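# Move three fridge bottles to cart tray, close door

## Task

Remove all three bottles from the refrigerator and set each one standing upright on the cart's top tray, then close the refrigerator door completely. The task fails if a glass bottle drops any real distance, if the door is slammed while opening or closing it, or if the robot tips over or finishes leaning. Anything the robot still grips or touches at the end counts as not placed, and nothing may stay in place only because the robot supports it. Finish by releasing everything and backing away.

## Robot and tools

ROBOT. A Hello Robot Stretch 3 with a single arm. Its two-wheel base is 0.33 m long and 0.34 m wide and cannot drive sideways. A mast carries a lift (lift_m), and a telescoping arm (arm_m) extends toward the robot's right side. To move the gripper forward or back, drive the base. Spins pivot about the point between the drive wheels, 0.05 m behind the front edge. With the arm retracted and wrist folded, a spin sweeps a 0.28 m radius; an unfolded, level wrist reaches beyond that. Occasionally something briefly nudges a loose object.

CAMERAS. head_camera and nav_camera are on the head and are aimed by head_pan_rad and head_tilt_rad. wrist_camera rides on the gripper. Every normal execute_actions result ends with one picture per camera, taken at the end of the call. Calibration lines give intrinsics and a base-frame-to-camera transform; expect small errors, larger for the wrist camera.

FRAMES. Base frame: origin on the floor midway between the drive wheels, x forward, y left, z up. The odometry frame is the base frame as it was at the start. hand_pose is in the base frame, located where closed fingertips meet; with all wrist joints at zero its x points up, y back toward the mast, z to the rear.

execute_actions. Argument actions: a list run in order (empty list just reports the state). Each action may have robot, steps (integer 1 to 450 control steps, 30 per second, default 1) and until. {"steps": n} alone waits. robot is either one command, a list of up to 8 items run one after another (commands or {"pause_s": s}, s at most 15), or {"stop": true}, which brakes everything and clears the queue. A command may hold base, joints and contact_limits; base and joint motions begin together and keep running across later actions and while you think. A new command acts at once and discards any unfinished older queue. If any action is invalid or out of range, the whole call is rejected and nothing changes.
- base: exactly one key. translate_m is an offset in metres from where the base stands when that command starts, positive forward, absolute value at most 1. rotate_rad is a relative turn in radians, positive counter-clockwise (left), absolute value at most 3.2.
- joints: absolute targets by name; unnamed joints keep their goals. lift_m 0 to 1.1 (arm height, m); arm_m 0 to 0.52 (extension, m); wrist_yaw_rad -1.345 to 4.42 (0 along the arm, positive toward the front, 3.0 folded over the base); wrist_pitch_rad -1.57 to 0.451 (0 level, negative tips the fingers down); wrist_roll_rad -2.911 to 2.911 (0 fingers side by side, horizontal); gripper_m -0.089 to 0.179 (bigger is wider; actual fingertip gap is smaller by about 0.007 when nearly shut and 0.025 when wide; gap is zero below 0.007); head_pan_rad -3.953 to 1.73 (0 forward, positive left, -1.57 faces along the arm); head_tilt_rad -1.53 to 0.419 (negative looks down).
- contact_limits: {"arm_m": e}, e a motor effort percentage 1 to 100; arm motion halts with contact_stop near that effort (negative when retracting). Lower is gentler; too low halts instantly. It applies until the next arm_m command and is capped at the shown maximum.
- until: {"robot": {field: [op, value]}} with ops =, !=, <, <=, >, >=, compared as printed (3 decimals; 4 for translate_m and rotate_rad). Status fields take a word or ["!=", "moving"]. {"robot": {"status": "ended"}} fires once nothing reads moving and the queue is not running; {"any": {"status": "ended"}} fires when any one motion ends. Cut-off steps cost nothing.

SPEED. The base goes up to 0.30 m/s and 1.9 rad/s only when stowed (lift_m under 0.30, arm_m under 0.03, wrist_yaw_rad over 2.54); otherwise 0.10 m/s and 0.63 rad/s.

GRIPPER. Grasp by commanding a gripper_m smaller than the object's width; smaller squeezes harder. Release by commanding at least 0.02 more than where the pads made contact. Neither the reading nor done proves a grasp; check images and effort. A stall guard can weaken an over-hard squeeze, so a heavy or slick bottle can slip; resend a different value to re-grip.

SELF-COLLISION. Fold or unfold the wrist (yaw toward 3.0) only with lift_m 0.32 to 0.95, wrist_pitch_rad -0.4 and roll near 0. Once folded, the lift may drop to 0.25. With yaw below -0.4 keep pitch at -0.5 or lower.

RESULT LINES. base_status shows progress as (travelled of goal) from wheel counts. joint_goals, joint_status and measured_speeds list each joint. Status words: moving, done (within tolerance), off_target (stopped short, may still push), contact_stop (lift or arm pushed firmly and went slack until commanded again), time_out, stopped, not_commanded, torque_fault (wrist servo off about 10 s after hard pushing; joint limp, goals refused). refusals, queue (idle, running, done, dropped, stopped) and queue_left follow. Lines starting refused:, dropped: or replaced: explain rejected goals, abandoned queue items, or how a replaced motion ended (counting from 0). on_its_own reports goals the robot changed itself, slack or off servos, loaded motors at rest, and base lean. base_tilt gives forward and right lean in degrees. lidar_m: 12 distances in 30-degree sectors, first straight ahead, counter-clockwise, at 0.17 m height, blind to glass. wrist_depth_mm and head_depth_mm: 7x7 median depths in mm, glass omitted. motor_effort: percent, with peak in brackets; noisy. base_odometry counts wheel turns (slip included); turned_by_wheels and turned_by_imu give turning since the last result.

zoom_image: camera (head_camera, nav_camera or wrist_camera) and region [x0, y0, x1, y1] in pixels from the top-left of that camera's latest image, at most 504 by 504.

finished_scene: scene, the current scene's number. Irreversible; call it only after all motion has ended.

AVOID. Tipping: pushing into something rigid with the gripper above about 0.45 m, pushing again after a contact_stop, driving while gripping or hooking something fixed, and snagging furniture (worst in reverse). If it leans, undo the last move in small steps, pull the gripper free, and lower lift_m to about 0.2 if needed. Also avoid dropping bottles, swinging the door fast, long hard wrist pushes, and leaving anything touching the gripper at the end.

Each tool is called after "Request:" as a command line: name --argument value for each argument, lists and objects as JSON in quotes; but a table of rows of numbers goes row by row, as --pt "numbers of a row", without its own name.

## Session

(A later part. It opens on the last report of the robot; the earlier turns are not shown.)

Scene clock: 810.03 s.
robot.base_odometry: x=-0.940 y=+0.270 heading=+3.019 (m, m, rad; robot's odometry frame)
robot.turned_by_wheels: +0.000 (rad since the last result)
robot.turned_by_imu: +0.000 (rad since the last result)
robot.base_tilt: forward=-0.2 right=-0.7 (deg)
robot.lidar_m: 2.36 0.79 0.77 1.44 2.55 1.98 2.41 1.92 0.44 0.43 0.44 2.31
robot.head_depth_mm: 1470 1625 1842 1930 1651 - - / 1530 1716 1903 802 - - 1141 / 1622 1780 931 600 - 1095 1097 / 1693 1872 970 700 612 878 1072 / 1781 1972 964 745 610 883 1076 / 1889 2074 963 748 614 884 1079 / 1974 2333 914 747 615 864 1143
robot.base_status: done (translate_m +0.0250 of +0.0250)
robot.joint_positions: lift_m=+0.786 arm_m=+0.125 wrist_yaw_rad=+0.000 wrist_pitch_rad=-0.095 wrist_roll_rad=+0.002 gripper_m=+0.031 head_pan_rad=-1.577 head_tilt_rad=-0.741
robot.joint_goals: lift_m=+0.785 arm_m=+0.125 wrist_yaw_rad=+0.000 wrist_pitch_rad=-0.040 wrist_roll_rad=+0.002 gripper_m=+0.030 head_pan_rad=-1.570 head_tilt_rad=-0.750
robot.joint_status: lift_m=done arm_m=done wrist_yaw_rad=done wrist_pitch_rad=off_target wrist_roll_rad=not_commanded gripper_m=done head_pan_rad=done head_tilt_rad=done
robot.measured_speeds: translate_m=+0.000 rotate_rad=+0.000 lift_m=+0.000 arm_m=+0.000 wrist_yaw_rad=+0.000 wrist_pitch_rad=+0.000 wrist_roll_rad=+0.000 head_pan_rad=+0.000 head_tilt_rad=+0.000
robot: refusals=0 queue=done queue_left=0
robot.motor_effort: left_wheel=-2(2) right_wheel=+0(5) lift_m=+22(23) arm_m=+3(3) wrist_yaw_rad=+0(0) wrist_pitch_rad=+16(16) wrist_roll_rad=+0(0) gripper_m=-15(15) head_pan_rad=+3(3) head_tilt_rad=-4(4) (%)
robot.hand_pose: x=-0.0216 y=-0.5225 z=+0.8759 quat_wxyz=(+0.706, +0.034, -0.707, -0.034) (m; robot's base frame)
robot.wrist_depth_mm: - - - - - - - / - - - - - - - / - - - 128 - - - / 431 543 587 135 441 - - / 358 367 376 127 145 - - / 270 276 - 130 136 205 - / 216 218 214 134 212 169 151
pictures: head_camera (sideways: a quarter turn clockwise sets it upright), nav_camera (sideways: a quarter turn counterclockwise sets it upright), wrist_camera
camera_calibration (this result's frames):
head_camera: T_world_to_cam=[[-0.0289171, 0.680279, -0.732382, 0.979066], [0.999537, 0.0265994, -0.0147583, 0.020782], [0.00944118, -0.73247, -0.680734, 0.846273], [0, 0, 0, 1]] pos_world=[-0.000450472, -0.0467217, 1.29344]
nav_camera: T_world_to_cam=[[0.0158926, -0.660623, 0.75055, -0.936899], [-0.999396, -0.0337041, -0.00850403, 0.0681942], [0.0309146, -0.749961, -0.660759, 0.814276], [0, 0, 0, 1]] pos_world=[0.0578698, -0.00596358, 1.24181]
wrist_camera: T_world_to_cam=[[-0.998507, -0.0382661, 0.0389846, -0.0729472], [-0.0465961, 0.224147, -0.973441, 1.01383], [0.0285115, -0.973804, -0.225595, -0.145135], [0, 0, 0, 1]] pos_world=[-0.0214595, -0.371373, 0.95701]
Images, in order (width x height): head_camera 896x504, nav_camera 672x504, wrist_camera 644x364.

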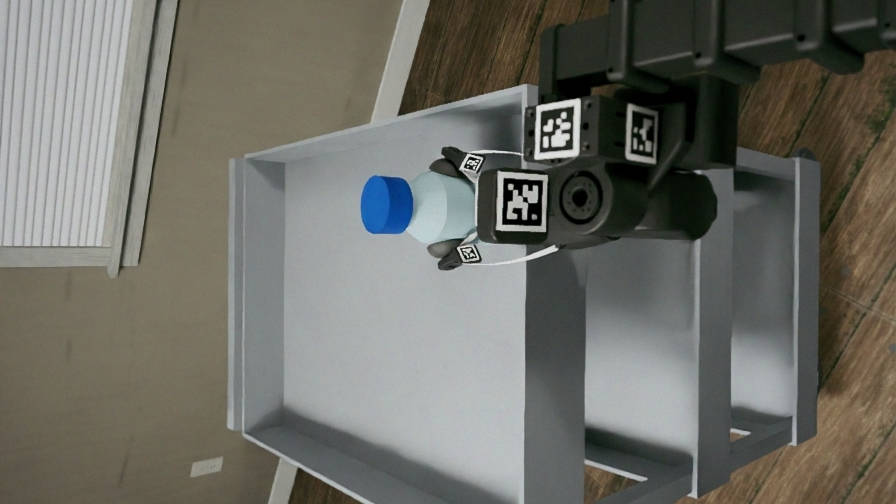

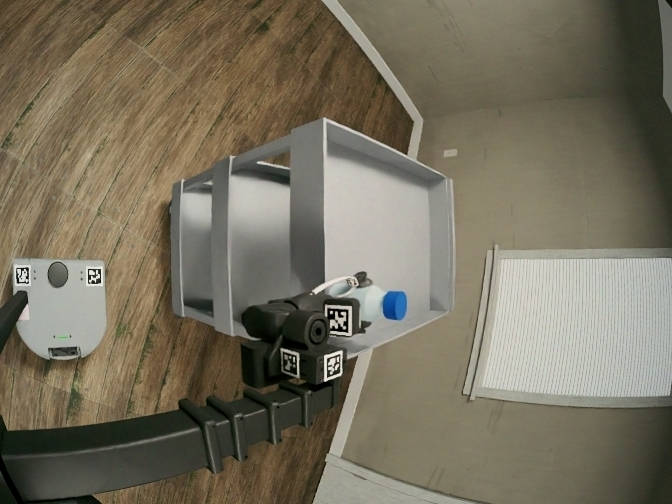

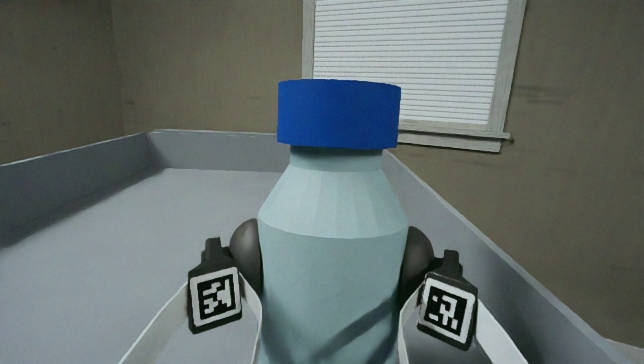

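Request:
execute_actions --actions '[]'

Scene clock: 843.03 s.
robot.base_odometry: x=-0.940 y=+0.270 heading=+3.019 (m, m, rad; robot's odometry frame)
robot.turned_by_wheels: +0.000 (rad since the last result)
robot.turned_by_imu: +0.000 (rad since the last result)
robot.base_tilt: forward=-0.2 right=-0.7 (deg)
robot.lidar_m: 2.34 0.79 0.77 1.44 2.55 1.98 2.41 1.92 0.45 0.42 0.44 2.31
robot.head_depth_mm: 1472 1638 1830 1909 1655 - - / 1535 1721 1931 801 - - 1145 / 1602 1792 929 601 - 1099 1093 / 1673 1852 970 698 612 879 1078 / 1782 1943 968 746 611 877 1071 / 1866 2066 966 745 613 878 1074 / 1980 2326 914 745 615 866 1141
robot.base_status: done (translate_m +0.0250 of +0.0250)
robot.joint_positions: lift_m=+0.786 arm_m=+0.125 wrist_yaw_rad=+0.000 wrist_pitch_rad=-0.095 wrist_roll_rad=+0.002 gripper_m=+0.031 head_pan_rad=-1.577 head_tilt_rad=-0.741
robot.joint_goals: lift_m=+0.785 arm_m=+0.125 wrist_yaw_rad=+0.000 wrist_pitch_rad=-0.040 wrist_roll_rad=+0.002 gripper_m=+0.030 head_pan_rad=-1.570 head_tilt_rad=-0.750
robot.joint_status: lift_m=done arm_m=done wrist_yaw_rad=done wrist_pitch_rad=off_target wrist_roll_rad=not_commanded gripper_m=done head_pan_rad=done head_tilt_rad=done
robot.measured_speeds: translate_m=+0.000 rotate_rad=+0.000 lift_m=+0.000 arm_m=+0.000 wrist_yaw_rad=+0.000 wrist_pitch_rad=+0.000 wrist_roll_rad=+0.000 head_pan_rad=+0.000 head_tilt_rad=+0.000
robot: refusals=0 queue=done queue_left=0
robot.motor_effort: left_wheel=-2(1) right_wheel=+0(0) lift_m=+21(22) arm_m=+3(3) wrist_yaw_rad=+0(0) wrist_pitch_rad=+16(16) wrist_roll_rad=+0(0) gripper_m=-15(16) head_pan_rad=+3(2) head_tilt_rad=-4(4) (%)
robot.hand_pose: x=-0.0216 y=-0.5225 z=+0.8759 quat_wxyz=(+0.706, +0.034, -0.707, -0.034) (m; robot's base frame)
robot.wrist_depth_mm: - - - - - - - / - - - - - - - / - - - 128 - - - / 432 534 589 135 445 - - / 361 370 376 127 145 - - / 271 276 - 130 136 206 - / 215 218 212 134 212 169 150
pictures: head_camera (sideways: a quarter turn clockwise sets it upright), nav_camera (sideways: a quarter turn counterclockwise sets it upright), wrist_camera
camera_calibration (this result's frames):
head_camera: T_world_to_cam=[[-0.028917, 0.680279, -0.732382, 0.979066], [0.999537, 0.0265993, -0.0147583, 0.020782], [0.0094411, -0.73247, -0.680734, 0.846273], [0, 0, 0, 1]] pos_world=[-0.000450477, -0.0467217, 1.29344]
nav_camera: T_world_to_cam=[[0.0158925, -0.660623, 0.75055, -0.936899], [-0.999396, -0.033704, -0.00850403, 0.0681942], [0.0309145, -0.749961, -0.660759, 0.814276], [0, 0, 0, 1]] pos_world=[0.0578698, -0.00596359, 1.24181]
wrist_camera: T_world_to_cam=[[-0.998507, -0.0382663, 0.0389844, -0.072947], [-0.0465958, 0.224147, -0.973441, 1.01383], [0.0285118, -0.973804, -0.225596, -0.145135], [0, 0, 0, 1]] pos_world=[-0.0214595, -0.371373, 0.95701]
Images, in order (width x height): head_camera 896x504, nav_camera 672x504, wrist_camera 644x364.

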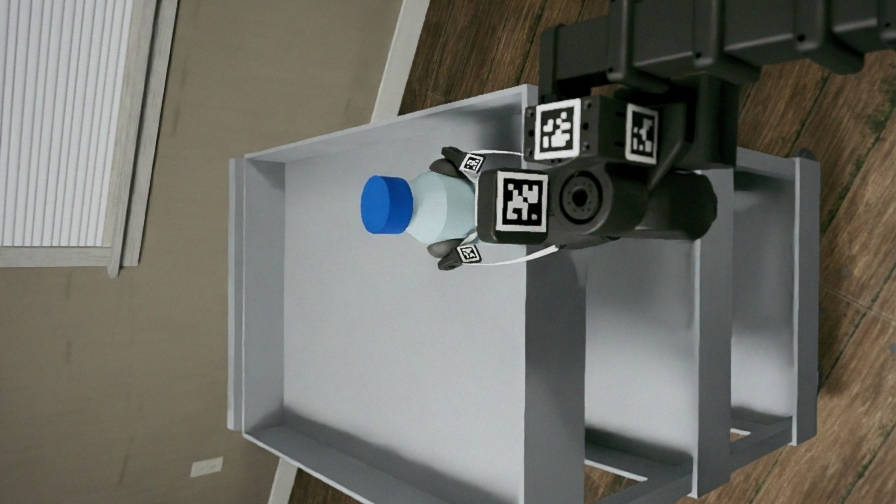

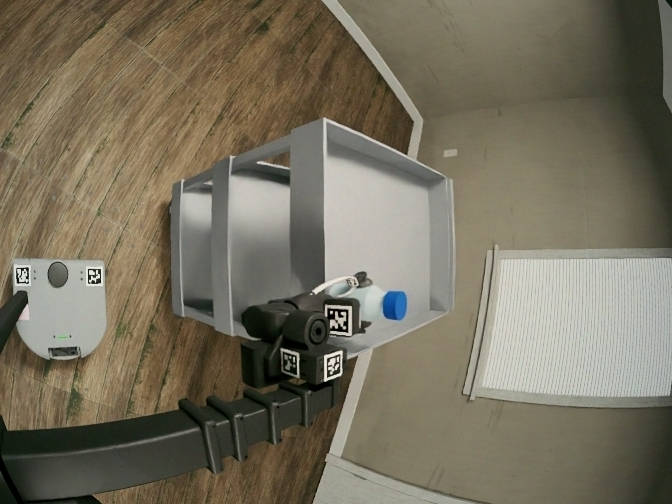

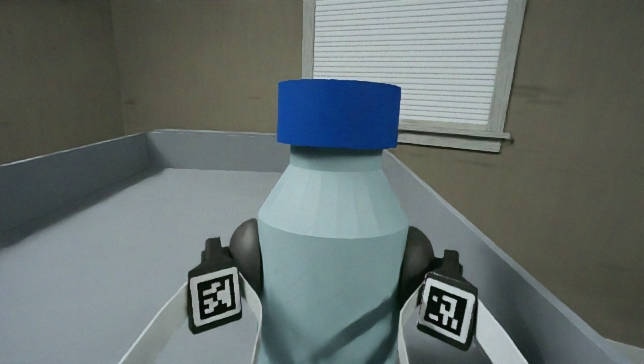

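Request:
execute_actions --actions '[{"robot": {"joints": {"lift_m": 0.777}}, "steps": 60, "until": {"robot": {"status": "ended"}}}]'

Scene clock: 851.40 s.
robot.base_odometry: x=-0.940 y=+0.270 heading=+3.019 (m, m, rad; robot's odometry frame)
robot.turned_by_wheels: +0.000 (rad since the last result)
robot.turned_by_imu: +0.000 (rad since the last result)
robot.base_tilt: forward=-0.1 right=-0.7 (deg)
robot.lidar_m: 2.35 0.79 0.77 1.44 2.55 1.98 2.41 1.92 0.44 0.43 0.44 2.32
robot.head_depth_mm: 1469 1642 1835 1932 1662 - - / 1518 1710 1890 801 659 - 1139 / 1617 1792 928 605 - 1095 1098 / 1687 1865 964 712 613 883 1078 / 1771 1929 970 747 610 882 1077 / 1886 2060 968 747 614 879 1082 / 1973 2304 916 748 614 866 1139
robot.base_status: done (translate_m +0.0250 of +0.0250)
robot.joint_positions: lift_m=+0.778 arm_m=+0.125 wrist_yaw_rad=+0.000 wrist_pitch_rad=-0.096 wrist_roll_rad=+0.002 gripper_m=+0.031 head_pan_rad=-1.577 head_tilt_rad=-0.741
robot.joint_goals: lift_m=+0.777 arm_m=+0.125 wrist_yaw_rad=+0.000 wrist_pitch_rad=-0.040 wrist_roll_rad=+0.002 gripper_m=+0.030 head_pan_rad=-1.570 head_tilt_rad=-0.750
robot.joint_status: lift_m=done arm_m=done wrist_yaw_rad=done wrist_pitch_rad=off_target wrist_roll_rad=not_commanded gripper_m=done head_pan_rad=done head_tilt_rad=done
robot.measured_speeds: translate_m=+0.000 rotate_rad=+0.000 lift_m=+0.000 arm_m=+0.000 wrist_yaw_rad=+0.000 wrist_pitch_rad=+0.000 wrist_roll_rad=+0.000 head_pan_rad=+0.000 head_tilt_rad=+0.000
robot: refusals=0 queue=done queue_left=0
robot.motor_effort: left_wheel=-2(3) right_wheel=+0(0) lift_m=+22(23) arm_m=+3(3) wrist_yaw_rad=+0(0) wrist_pitch_rad=+16(16) wrist_roll_rad=+0(0) gripper_m=-15(15) head_pan_rad=+3(3) head_tilt_rad=-4(4) (%)
robot.hand_pose: x=-0.0216 y=-0.5225 z=+0.8678 quat_wxyz=(+0.706, +0.034, -0.707, -0.034) (m; robot's base frame)
robot.wrist_depth_mm: - - - - - - - / - - - - - - - / - 658 686 128 - - - / 423 525 560 135 383 - - / 343 351 358 128 145 - - / 259 261 - 130 136 192 - / 206 207 202 134 201 169 136
pictures: head_camera (sideways: a quarter turn clockwise sets it upright), nav_camera (sideways: a quarter turn counterclockwise sets it upright), wrist_camera
camera_calibration (this result's frames):
head_camera: T_world_to_cam=[[-0.028917, 0.680279, -0.732382, 0.979066], [0.999537, 0.0265993, -0.0147583, 0.020782], [0.0094411, -0.73247, -0.680734, 0.846273], [0, 0, 0, 1]] pos_world=[-0.000450477, -0.0467217, 1.29344]
nav_camera: T_world_to_cam=[[0.0158925, -0.660623, 0.75055, -0.936899], [-0.999396, -0.033704, -0.00850403, 0.0681942], [0.0309145, -0.749961, -0.660759, 0.814276], [0, 0, 0, 1]] pos_world=[0.0578698, -0.00596359, 1.24181]
wrist_camera: T_world_to_cam=[[-0.998507, -0.0382754, 0.0389752, -0.0726286], [-0.046596, 0.224389, -0.973385, 1.00605], [0.0285111, -0.973748, -0.225837, -0.146706], [0, 0, 0, 1]] pos_world=[-0.0214596, -0.371381, 0.948973]
Images, in order (width x height): head_camera 896x504, nav_camera 672x504, wrist_camera 644x364.

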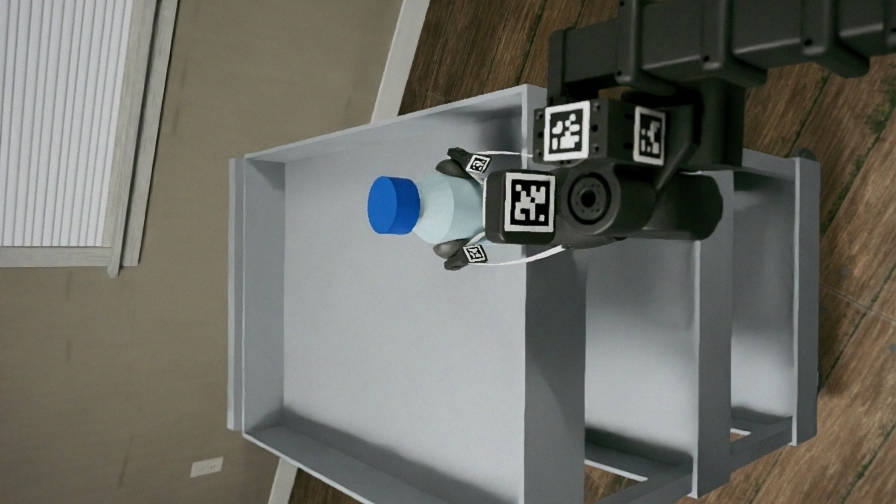

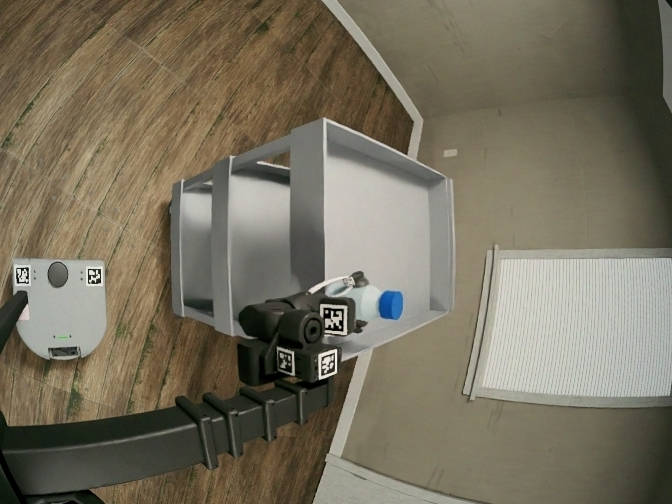

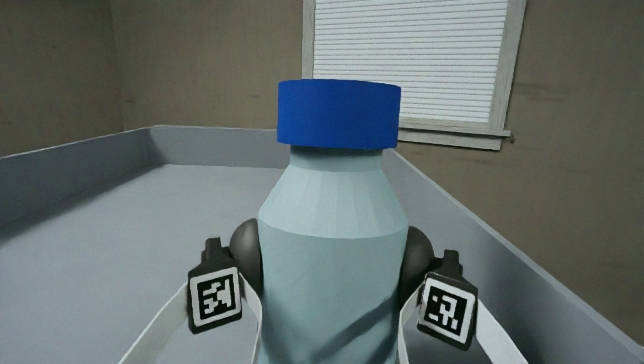

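Request:
execute_actions --actions '[{"robot": {"joints": {"lift_m": 0.770}}, "steps": 60, "until": {"robot": {"status": "ended"}}}]'

Scene clock: 856.40 s.
robot.base_odometry: x=-0.940 y=+0.270 heading=+3.019 (m, m, rad; robot's odometry frame)
robot.turned_by_wheels: +0.000 (rad since the last result)
robot.turned_by_imu: +0.000 (rad since the last result)
robot.base_tilt: forward=-0.3 right=-0.7 (deg)
robot.lidar_m: 2.35 0.78 0.76 1.43 2.55 1.98 2.40 1.92 0.44 0.42 0.44 2.31
robot.head_depth_mm: 1469 1622 1839 1914 1649 - - / 1537 1709 1924 800 633 - 1140 / 1599 1777 931 610 - 1092 1097 / 1684 1873 972 702 611 889 1079 / 1771 1950 969 746 613 883 1074 / 1880 2074 968 747 613 881 1078 / 1982 2287 917 749 614 866 1143
robot.base_status: done (translate_m +0.0250 of +0.0250)
robot.joint_positions: lift_m=+0.771 arm_m=+0.125 wrist_yaw_rad=+0.000 wrist_pitch_rad=-0.088 wrist_roll_rad=+0.000 gripper_m=+0.031 head_pan_rad=-1.577 head_tilt_rad=-0.741
robot.joint_goals: lift_m=+0.770 arm_m=+0.125 wrist_yaw_rad=+0.000 wrist_pitch_rad=-0.040 wrist_roll_rad=+0.000 gripper_m=+0.030 head_pan_rad=-1.570 head_tilt_rad=-0.750
robot.joint_status: lift_m=done arm_m=done wrist_yaw_rad=done wrist_pitch_rad=off_target wrist_roll_rad=not_commanded gripper_m=done head_pan_rad=done head_tilt_rad=done
robot.measured_speeds: translate_m=+0.000 rotate_rad=+0.000 lift_m=+0.000 arm_m=+0.000 wrist_yaw_rad=+0.000 wrist_pitch_rad=+0.000 wrist_roll_rad=+0.000 head_pan_rad=+0.000 head_tilt_rad=+0.000
robot: refusals=0 queue=done queue_left=0
robot.motor_effort: left_wheel=-2(1) right_wheel=+0(0) lift_m=+19(21) arm_m=+3(3) wrist_yaw_rad=+0(0) wrist_pitch_rad=+14(16) wrist_roll_rad=+1(1) gripper_m=-15(15) head_pan_rad=+3(2) head_tilt_rad=-3(4) (%)
robot.hand_pose: x=-0.0216 y=-0.5229 z=+0.8627 quat_wxyz=(+0.707, +0.031, -0.706, -0.032) (m; robot's base frame)
robot.wrist_depth_mm: - - - - - - - / - - - - - - - / - 658 691 128 - - - / 416 521 541 135 386 - - / 333 343 349 128 146 244 - / 249 253 - 130 136 192 - / 199 200 196 134 195 168 136
pictures: head_camera (sideways: a quarter turn clockwise sets it upright), nav_camera (sideways: a quarter turn counterclockwise sets it upright), wrist_camera
camera_calibration (this result's frames):
head_camera: T_world_to_cam=[[-0.028917, 0.680279, -0.732382, 0.979066], [0.999537, 0.0265993, -0.0147583, 0.0207821], [0.0094411, -0.73247, -0.680734, 0.846273], [0, 0, 0, 1]] pos_world=[-0.000450477, -0.0467217, 1.29344]
nav_camera: T_world_to_cam=[[0.0158925, -0.660623, 0.75055, -0.9369], [-0.999396, -0.033704, -0.00850403, 0.0681942], [0.0309145, -0.749961, -0.660759, 0.814276], [0, 0, 0, 1]] pos_world=[0.0578698, -0.0059636, 1.24181]
wrist_camera: T_world_to_cam=[[-0.998405, -0.0381991, 0.0415814, -0.0746508], [-0.0489179, 0.217383, -0.97486, 0.998737], [0.0281996, -0.975339, -0.218905, -0.155006], [0, 0, 0, 1]] pos_world=[-0.0213045, -0.371144, 0.942801]
Images, in order (width x height): head_camera 896x504, nav_camera 672x504, wrist_camera 644x364.

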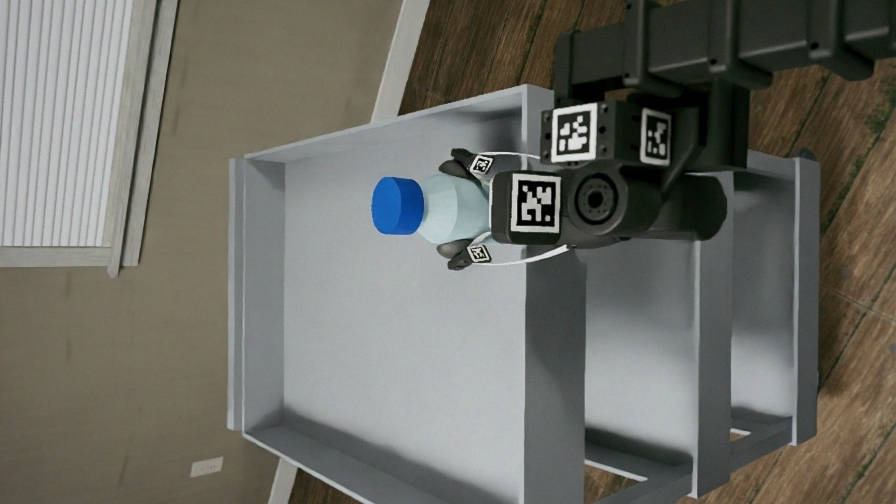

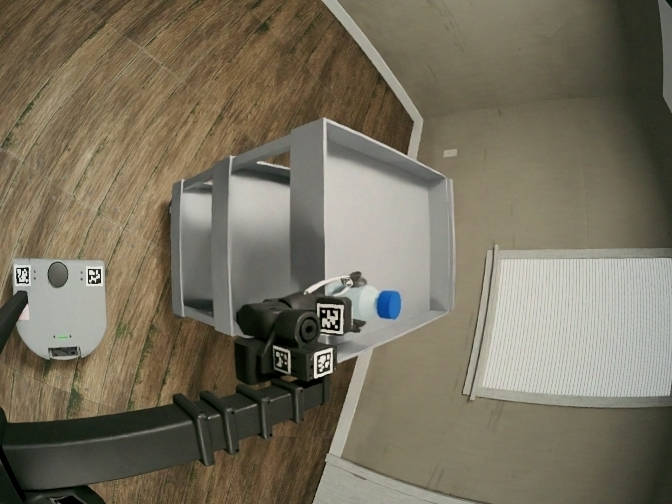

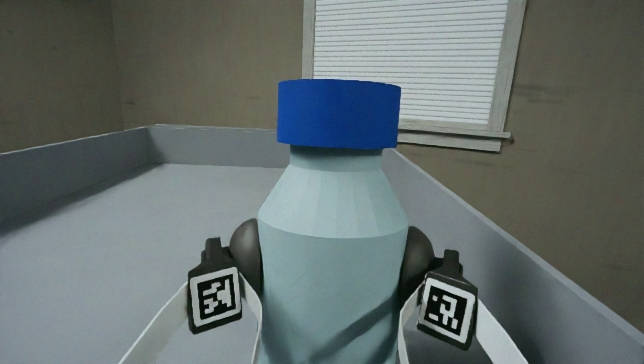

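Request:
execute_actions --actions '[{"robot": {"joints": {"lift_m": 0.765}}, "steps": 60, "until": {"robot": {"status": "ended"}}}]'

Scene clock: 872.17 s.
robot.base_odometry: x=-0.940 y=+0.270 heading=+3.019 (m, m, rad; robot's odometry frame)
robot.turned_by_wheels: +0.000 (rad since the last result)
robot.turned_by_imu: +0.000 (rad since the last result)
robot.base_tilt: forward=-0.2 right=-0.7 (deg)
robot.lidar_m: 2.35 0.79 0.77 1.44 2.55 1.97 2.41 1.92 0.45 0.42 0.44 2.31
robot.head_depth_mm: 1477 1641 1833 1916 1604 - - / 1538 1716 1915 799 632 - 1143 / 1614 1805 934 613 - 1093 1096 / 1684 1862 969 700 613 893 1075 / 1783 1949 967 746 612 880 1081 / 1885 2072 970 747 616 880 1076 / 1993 2283 921 746 616 867 1136
robot.base_status: done (translate_m +0.0250 of +0.0250)
robot.joint_positions: lift_m=+0.766 arm_m=+0.125 wrist_yaw_rad=+0.000 wrist_pitch_rad=-0.065 wrist_roll_rad=-0.008 gripper_m=+0.031 head_pan_rad=-1.577 head_tilt_rad=-0.741
robot.joint_goals: lift_m=+0.765 arm_m=+0.125 wrist_yaw_rad=+0.000 wrist_pitch_rad=-0.040 wrist_roll_rad=-0.008 gripper_m=+0.030 head_pan_rad=-1.570 head_tilt_rad=-0.750
robot.joint_status: lift_m=done arm_m=done wrist_yaw_rad=done wrist_pitch_rad=off_target wrist_roll_rad=not_commanded gripper_m=done head_pan_rad=done head_tilt_rad=done
robot.measured_speeds: translate_m=+0.000 rotate_rad=+0.000 lift_m=+0.000 arm_m=+0.000 wrist_yaw_rad=+0.000 wrist_pitch_rad=+0.000 wrist_roll_rad=+0.000 head_pan_rad=+0.000 head_tilt_rad=+0.000
robot: refusals=0 queue=done queue_left=0
robot.motor_effort: left_wheel=-2(2) right_wheel=+0(0) lift_m=+16(19) arm_m=+3(3) wrist_yaw_rad=+0(0) wrist_pitch_rad=+7(14) wrist_roll_rad=+5(6) gripper_m=-15(15) head_pan_rad=+3(2) head_tilt_rad=-4(4) (%)
robot.hand_pose: x=-0.0216 y=-0.5239 z=+0.8638 quat_wxyz=(+0.710, +0.023, -0.703, -0.023) (m; robot's base frame)
robot.wrist_depth_mm: - - - - - - - / - - - - - - - / - - - 128 - - - / 420 539 583 135 402 - - / 339 353 361 128 145 - - / 252 261 - 130 136 192 - / 201 203 199 134 199 168 135
pictures: head_camera (sideways: a quarter turn clockwise sets it upright), nav_camera (sideways: a quarter turn counterclockwise sets it upright), wrist_camera
camera_calibration (this result's frames):
head_camera: T_world_to_cam=[[-0.028917, 0.68028, -0.732382, 0.979066], [0.999537, 0.0265993, -0.0147583, 0.020782], [0.0094411, -0.73247, -0.680734, 0.846273], [0, 0, 0, 1]] pos_world=[-0.000450477, -0.0467217, 1.29344]
nav_camera: T_world_to_cam=[[0.0158925, -0.660623, 0.75055, -0.936899], [-0.999396, -0.033704, -0.00850403, 0.0681942], [0.0309145, -0.749961, -0.660759, 0.814276], [0, 0, 0, 1]] pos_world=[0.0578698, -0.00596359, 1.24181]
wrist_camera: T_world_to_cam=[[-0.997997, -0.0377637, 0.0507525, -0.0824181], [-0.0571587, 0.194516, -0.979232, 0.991611], [0.0271073, -0.980172, -0.196285, -0.177864], [0, 0, 0, 1]] pos_world=[-0.0207525, -0.370334, 0.940289]
Images, in order (width x height): head_camera 896x504, nav_camera 672x504, wrist_camera 644x364.

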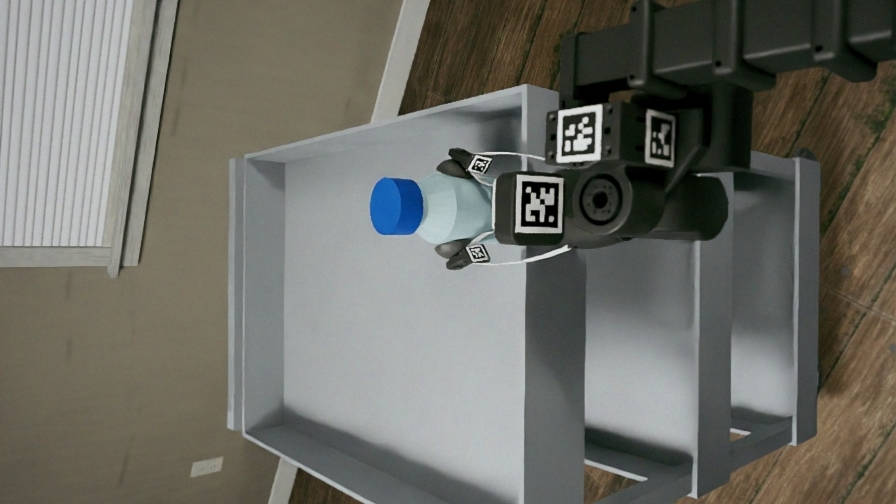

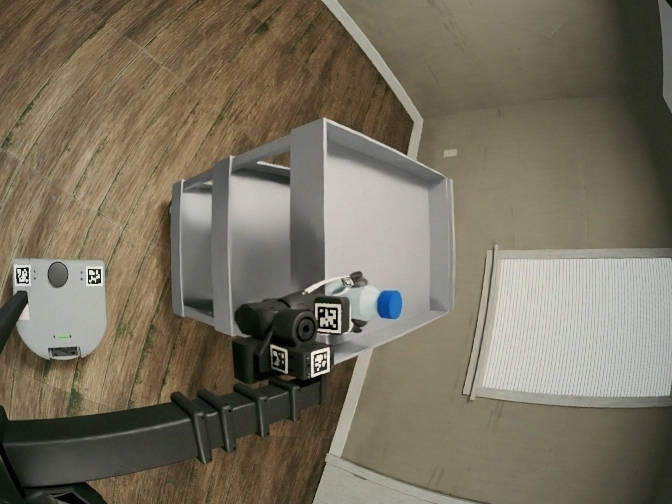

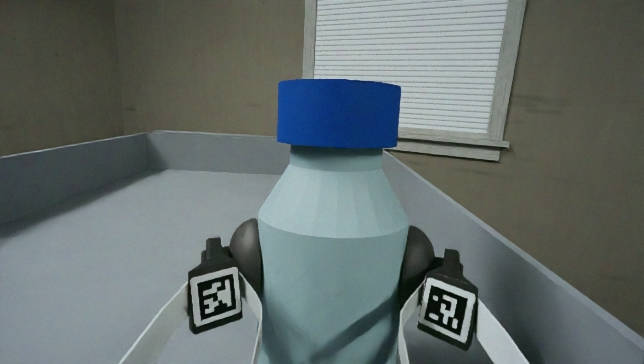

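Request:
execute_actions --actions '[{"robot": {"joints": {"gripper_m": 0.118}}, "steps": 90, "until": {"robot": {"status": "ended"}}}, {"steps": 10}]'

Scene clock: 912.10 s.
robot.base_odometry: x=-0.940 y=+0.270 heading=+3.019 (m, m, rad; robot's odometry frame)
robot.turned_by_wheels: +0.000 (rad since the last result)
robot.turned_by_imu: +0.000 (rad since the last result)
robot.base_tilt: forward=-0.2 right=-0.7 (deg)
robot.lidar_m: 2.35 0.79 0.76 1.43 2.55 1.98 2.41 1.92 0.44 0.42 0.44 2.31
robot.head_depth_mm: 1468 1654 1845 1919 1594 - - / 1539 1721 1912 1280 633 - 1142 / 1609 1798 926 610 - 1092 1100 / 1671 1859 962 733 613 891 1078 / 1772 1948 970 748 613 882 1075 / 1879 2054 971 747 614 880 1078 / 1991 2334 911 746 613 868 1143
robot.base_status: done (translate_m +0.0250 of +0.0250)
robot.joint_positions: lift_m=+0.766 arm_m=+0.125 wrist_yaw_rad=+0.000 wrist_pitch_rad=-0.062 wrist_roll_rad=-0.002 gripper_m=+0.118 head_pan_rad=-1.577 head_tilt_rad=-0.741
robot.joint_goals: lift_m=+0.765 arm_m=+0.125 wrist_yaw_rad=+0.000 wrist_pitch_rad=-0.040 wrist_roll_rad=-0.002 gripper_m=+0.118 head_pan_rad=-1.570 head_tilt_rad=-0.750
robot.joint_status: lift_m=done arm_m=done wrist_yaw_rad=done wrist_pitch_rad=off_target wrist_roll_rad=not_commanded gripper_m=done head_pan_rad=done head_tilt_rad=done
robot.measured_speeds: translate_m=+0.000 rotate_rad=+0.000 lift_m=+0.000 arm_m=+0.000 wrist_yaw_rad=+0.000 wrist_pitch_rad=+0.000 wrist_roll_rad=+0.000 head_pan_rad=+0.000 head_tilt_rad=+0.000
robot: refusals=0 queue=done queue_left=0
robot.motor_effort: left_wheel=-2(2) right_wheel=+0(0) lift_m=+18(18) arm_m=+3(2) wrist_yaw_rad=+0(0) wrist_pitch_rad=+7(7) wrist_roll_rad=+2(6) gripper_m=+0(80) head_pan_rad=+3(3) head_tilt_rad=-4(4) (%)
robot.hand_pose: x=-0.0216 y=-0.5240 z=+0.8645 quat_wxyz=(+0.708, +0.022, -0.706, -0.022) (m; robot's base frame)
robot.wrist_depth_mm: - - - - - - - / - - - - - - - / - - - 118 - - - / 421 540 601 127 436 - - / 349 358 355 126 280 - - / 256 273 242 122 197 169 - / 202 197 200 127 206 202 130
pictures: head_camera (sideways: a quarter turn clockwise sets it upright), nav_camera (sideways: a quarter turn counterclockwise sets it upright), wrist_camera
camera_calibration (this result's frames):
head_camera: T_world_to_cam=[[-0.028917, 0.68028, -0.732382, 0.979066], [0.999537, 0.0265992, -0.0147583, 0.020782], [0.00944101, -0.73247, -0.680734, 0.846273], [0, 0, 0, 1]] pos_world=[-0.000450483, -0.0467217, 1.29344]
nav_camera: T_world_to_cam=[[0.0158924, -0.660623, 0.75055, -0.936899], [-0.999396, -0.0337039, -0.00850403, 0.0681942], [0.0309144, -0.749961, -0.660759, 0.814276], [0, 0, 0, 1]] pos_world=[0.0578698, -0.00596359, 1.24181]
wrist_camera: T_world_to_cam=[[-0.998331, -0.0372266, 0.0441415, -0.0764597], [-0.0504822, 0.191565, -0.980181, 0.991741], [0.0280329, -0.980774, -0.193125, -0.180875], [0, 0, 0, 1]] pos_world=[-0.0211964, -0.370227, 0.940529]
Images, in order (width x height): head_camera 896x504, nav_camera 672x504, wrist_camera 644x364.

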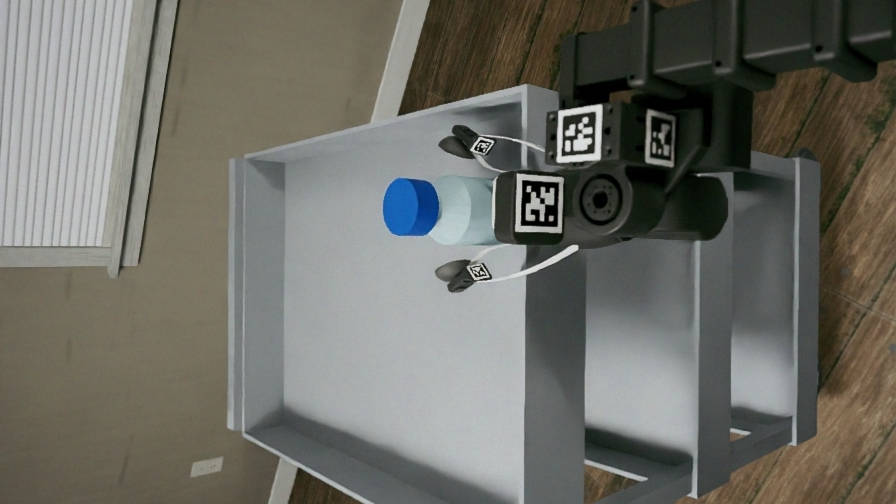

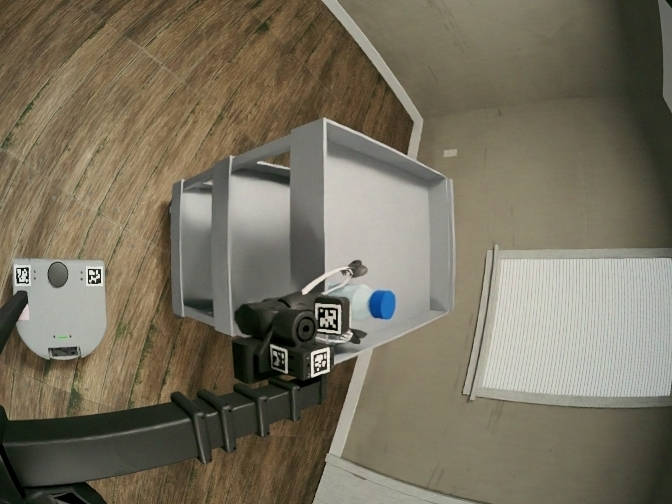

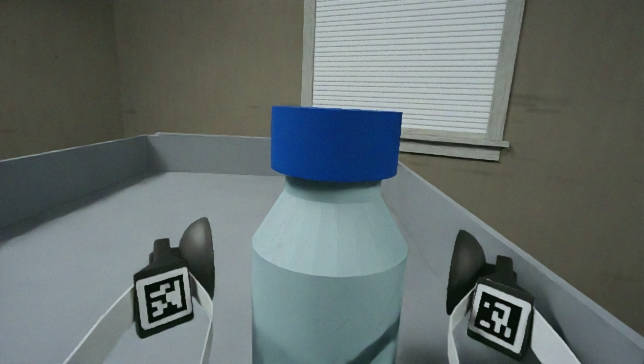

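Request:
execute_actions --actions '[{"robot": {"joints": {"lift_m": 0.90}}, "steps": 90, "until": {"robot": {"status": "ended"}}}, {"robot": {"joints": {"arm_m": 0.0, "wrist_pitch_rad": 0.0}}, "steps": 90, "until": {"robot": {"status": "ended"}}}]'

Scene clock: 1036.10 s.
robot.base_odometry: x=-0.940 y=+0.270 heading=+3.019 (m, m, rad; robot's odometry frame)
robot.turned_by_wheels: +0.000 (rad since the last result)
robot.turned_by_imu: +0.000 (rad since the last result)
robot.base_tilt: forward=-0.2 right=-0.7 (deg)
robot.lidar_m: 2.35 0.79 0.76 1.43 2.54 1.98 2.41 1.92 0.44 0.42 0.44 2.31
robot.head_depth_mm: 1466 1631 1844 1928 1652 - - / 1540 1726 1932 799 622 - - / 1614 1775 929 611 - - - / 1677 1885 970 723 769 881 1078 / 1789 1951 967 746 613 883 1078 / 1888 2084 973 746 615 878 1075 / 1994 2292 917 747 614 866 1136
robot.base_status: done (translate_m +0.0250 of +0.0250)
robot.joint_positions: lift_m=+0.899 arm_m=+0.001 wrist_yaw_rad=+0.000 wrist_pitch_rad=-0.023 wrist_roll_rad=-0.001 gripper_m=+0.118 head_pan_rad=-1.577 head_tilt_rad=-0.741
robot.joint_goals: lift_m=+0.900 arm_m=+0.000 wrist_yaw_rad=+0.000 wrist_pitch_rad=+0.000 wrist_roll_rad=-0.001 gripper_m=+0.118 head_pan_rad=-1.570 head_tilt_rad=-0.750
robot.joint_status: lift_m=done arm_m=done wrist_yaw_rad=done wrist_pitch_rad=done wrist_roll_rad=not_commanded gripper_m=done head_pan_rad=done head_tilt_rad=done
robot.measured_speeds: translate_m=+0.000 rotate_rad=+0.000 lift_m=+0.000 arm_m=+0.000 wrist_yaw_rad=+0.000 wrist_pitch_rad=+0.000 wrist_roll_rad=+0.000 head_pan_rad=+0.000 head_tilt_rad=+0.000
robot: refusals=0 queue=done queue_left=0
robot.motor_effort: left_wheel=-2(2) right_wheel=+0(0) lift_m=+56(58) arm_m=-5(6) wrist_yaw_rad=+0(0) wrist_pitch_rad=+6(7) wrist_roll_rad=+2(2) gripper_m=+0(0) head_pan_rad=+3(2) head_tilt_rad=-4(4) (%)
robot.hand_pose: x=-0.0215 y=-0.4013 z=+1.0080 quat_wxyz=(+0.708, +0.008, -0.706, -0.009) (m; robot's base frame)
robot.wrist_depth_mm: - - - - - - - / - - - - - - - / - - - - - - - / - - - - - - - / - 722 794 796 - - - / 468 538 555 304 - - - / 394 399 431 280 423 - -
pictures: head_camera (sideways: a quarter turn clockwise sets it upright), nav_camera (sideways: a quarter turn counterclockwise sets it upright), wrist_camera
camera_calibration (this result's frames):
head_camera: T_world_to_cam=[[-0.0289194, 0.680284, -0.732378, 0.979061], [0.999537, 0.0266028, -0.0147581, 0.0207818], [0.00944365, -0.732466, -0.680738, 0.846279], [0, 0, 0, 1]] pos_world=[-0.000450316, -0.0467217, 1.29344]
nav_camera: T_world_to_cam=[[0.0158948, -0.660627, 0.750546, -0.936894], [-0.999396, -0.0337074, -0.00850428, 0.0681946], [0.0309171, -0.749957, -0.660764, 0.814282], [0, 0, 0, 1]] pos_world=[0.0578698, -0.00596303, 1.24181]
wrist_camera: T_world_to_cam=[[-0.998353, -0.0355063, 0.0450513, -0.0784477], [-0.0499909, 0.153429, -0.986894, 1.1004], [0.0281288, -0.987522, -0.154951, -0.0739984], [0, 0, 0, 1]] pos_world=[-0.021227, -0.244694, 1.07805]
Images, in order (width x height): head_camera 896x504, nav_camera 672x504, wrist_camera 644x364.

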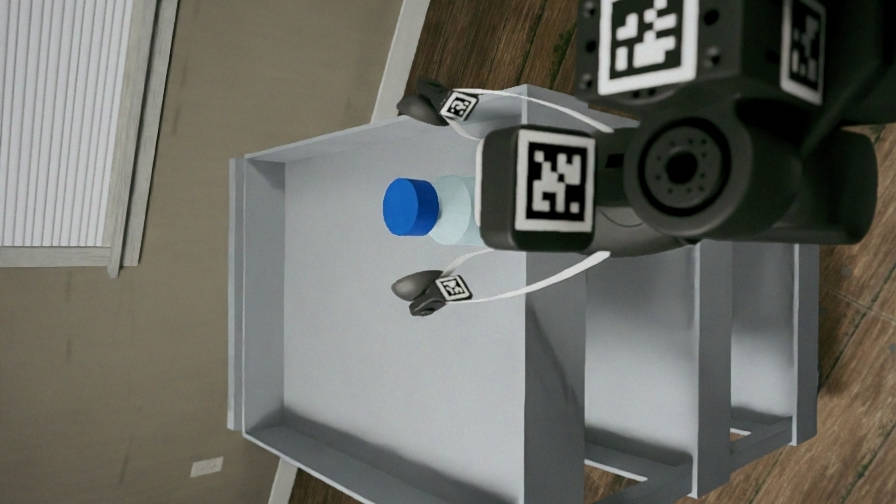

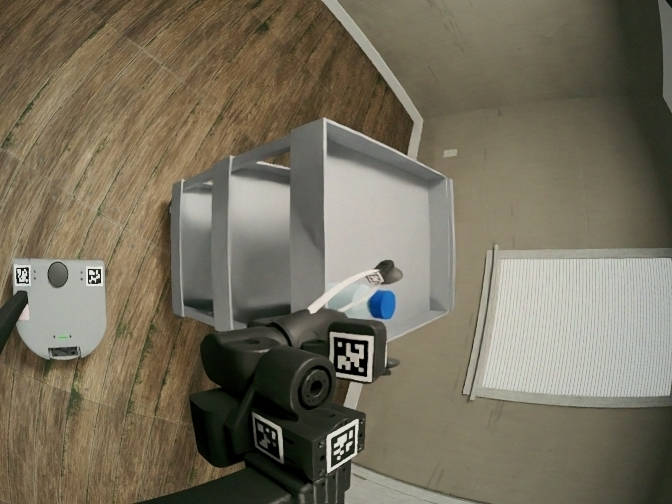

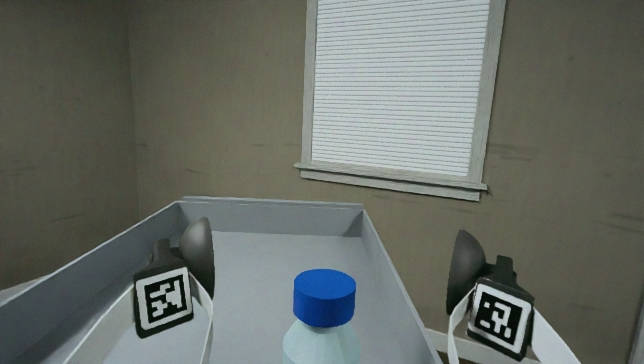

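Request:
execute_actions --actions '[]'

Request:
zoom_image --camera "head_camera" --region '[220, 60, 620, 480]'

Scene clock: 1046.17 s.
robot.base_odometry: x=-0.940 y=+0.270 heading=+3.019 (m, m, rad; robot's odometry frame)
robot.turned_by_wheels: +0.000 (rad since the last result)
robot.turned_by_imu: +0.000 (rad since the last result)
robot.base_tilt: forward=-0.2 right=-0.7 (deg)
robot.lidar_m: 2.35 0.79 0.77 1.43 2.55 1.98 2.41 1.92 0.45 0.42 0.44 2.32
robot.head_depth_mm: 1464 1635 1858 1938 1656 - - / 1547 1721 1914 802 622 - - / 1606 1789 928 612 - - - / 1679 1867 968 722 769 885 1078 / 1776 1942 970 748 611 882 1071 / 1856 2069 969 749 613 880 1082 / 1979 2313 918 745 614 868 1132
robot.base_status: done (translate_m +0.0250 of +0.0250)
robot.joint_positions: lift_m=+0.899 arm_m=+0.001 wrist_yaw_rad=+0.000 wrist_pitch_rad=-0.023 wrist_roll_rad=-0.001 gripper_m=+0.118 head_pan_rad=-1.577 head_tilt_rad=-0.741
robot.joint_goals: lift_m=+0.900 arm_m=+0.000 wrist_yaw_rad=+0.000 wrist_pitch_rad=+0.000 wrist_roll_rad=-0.001 gripper_m=+0.118 head_pan_rad=-1.570 head_tilt_rad=-0.750
robot.joint_status: lift_m=done arm_m=done wrist_yaw_rad=done wrist_pitch_rad=done wrist_roll_rad=not_commanded gripper_m=done head_pan_rad=done head_tilt_rad=done
robot.measured_speeds: translate_m=+0.000 rotate_rad=+0.000 lift_m=+0.000 arm_m=+0.000 wrist_yaw_rad=+0.000 wrist_pitch_rad=+0.000 wrist_roll_rad=+0.000 head_pan_rad=+0.000 head_tilt_rad=+0.000
robot: refusals=0 queue=done queue_left=0
robot.motor_effort: left_wheel=-2(2) right_wheel=+0(0) lift_m=+56(56) arm_m=-5(4) wrist_yaw_rad=+0(0) wrist_pitch_rad=+7(7) wrist_roll_rad=+2(2) gripper_m=+0(0) head_pan_rad=+3(3) head_tilt_rad=-4(4) (%)
robot.hand_pose: x=-0.0215 y=-0.4013 z=+1.0080 quat_wxyz=(+0.708, +0.008, -0.706, -0.009) (m; robot's base frame)
robot.wrist_depth_mm: - - - - - - - / - - - - - - - / - - - - - - - / - - - - - - - / - 722 801 806 - - - / 473 535 555 304 - - - / 395 405 432 278 427 - -
pictures: head_camera (sideways: a quarter turn clockwise sets it upright), nav_camera (sideways: a quarter turn counterclockwise sets it upright), wrist_camera
camera_calibration (this result's frames):
head_camera: T_world_to_cam=[[-0.0289194, 0.680284, -0.732378, 0.979061], [0.999537, 0.026603, -0.0147581, 0.0207818], [0.00944374, -0.732466, -0.680738, 0.846279], [0, 0, 0, 1]] pos_world=[-0.00045031, -0.0467217, 1.29344]
nav_camera: T_world_to_cam=[[0.0158949, -0.660627, 0.750546, -0.936894], [-0.999396, -0.0337075, -0.00850428, 0.0681946], [0.0309172, -0.749957, -0.660764, 0.814282], [0, 0, 0, 1]] pos_world=[0.0578698, -0.00596302, 1.24181]
wrist_camera: T_world_to_cam=[[-0.998353, -0.0355066, 0.0450513, -0.0784477], [-0.0499909, 0.153429, -0.986894, 1.1004], [0.0281291, -0.987522, -0.154951, -0.0739983], [0, 0, 0, 1]] pos_world=[-0.0212269, -0.244694, 1.07805]
Images, in order (width x height): head_camera 896x504, nav_camera 672x504, wrist_camera 644x364.

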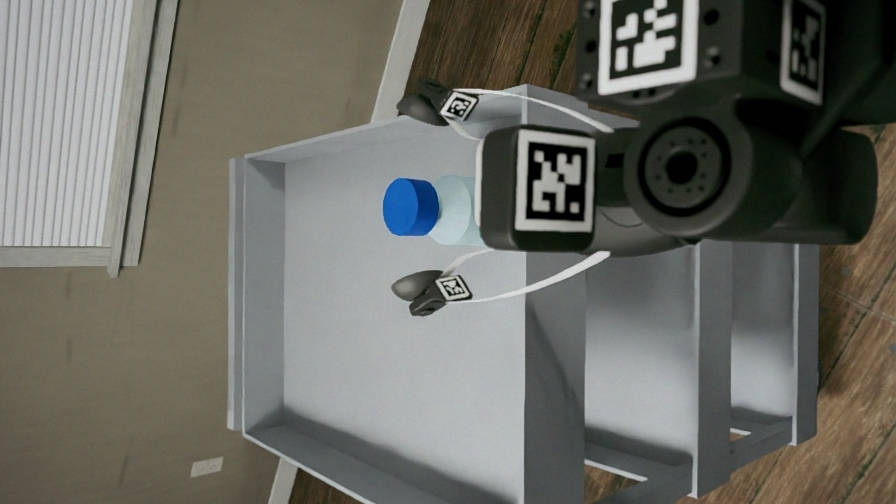

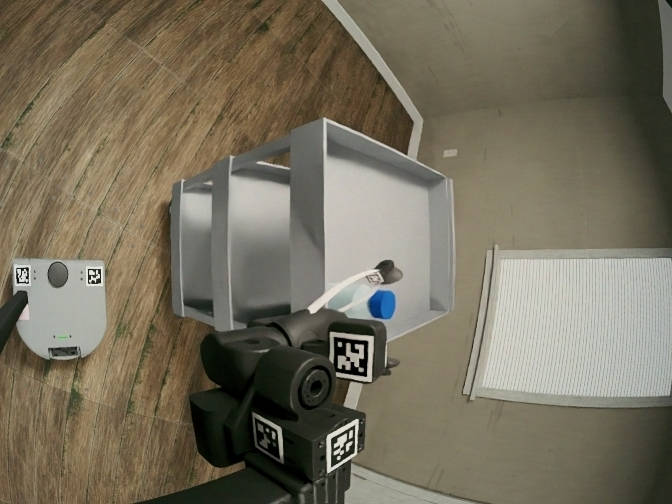

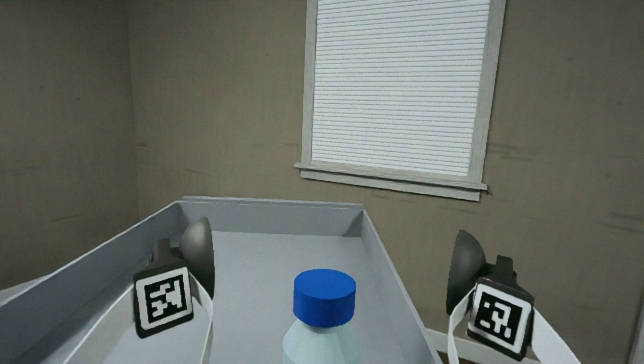

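Region (220, 60, 620, 480) of head_camera's 896x504 image, scaled by 1.200, with more detail than that image has; it fills the left 480 columns of this view, and the rest is white.

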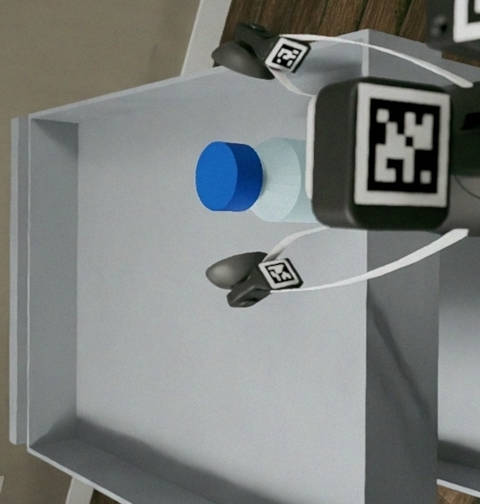

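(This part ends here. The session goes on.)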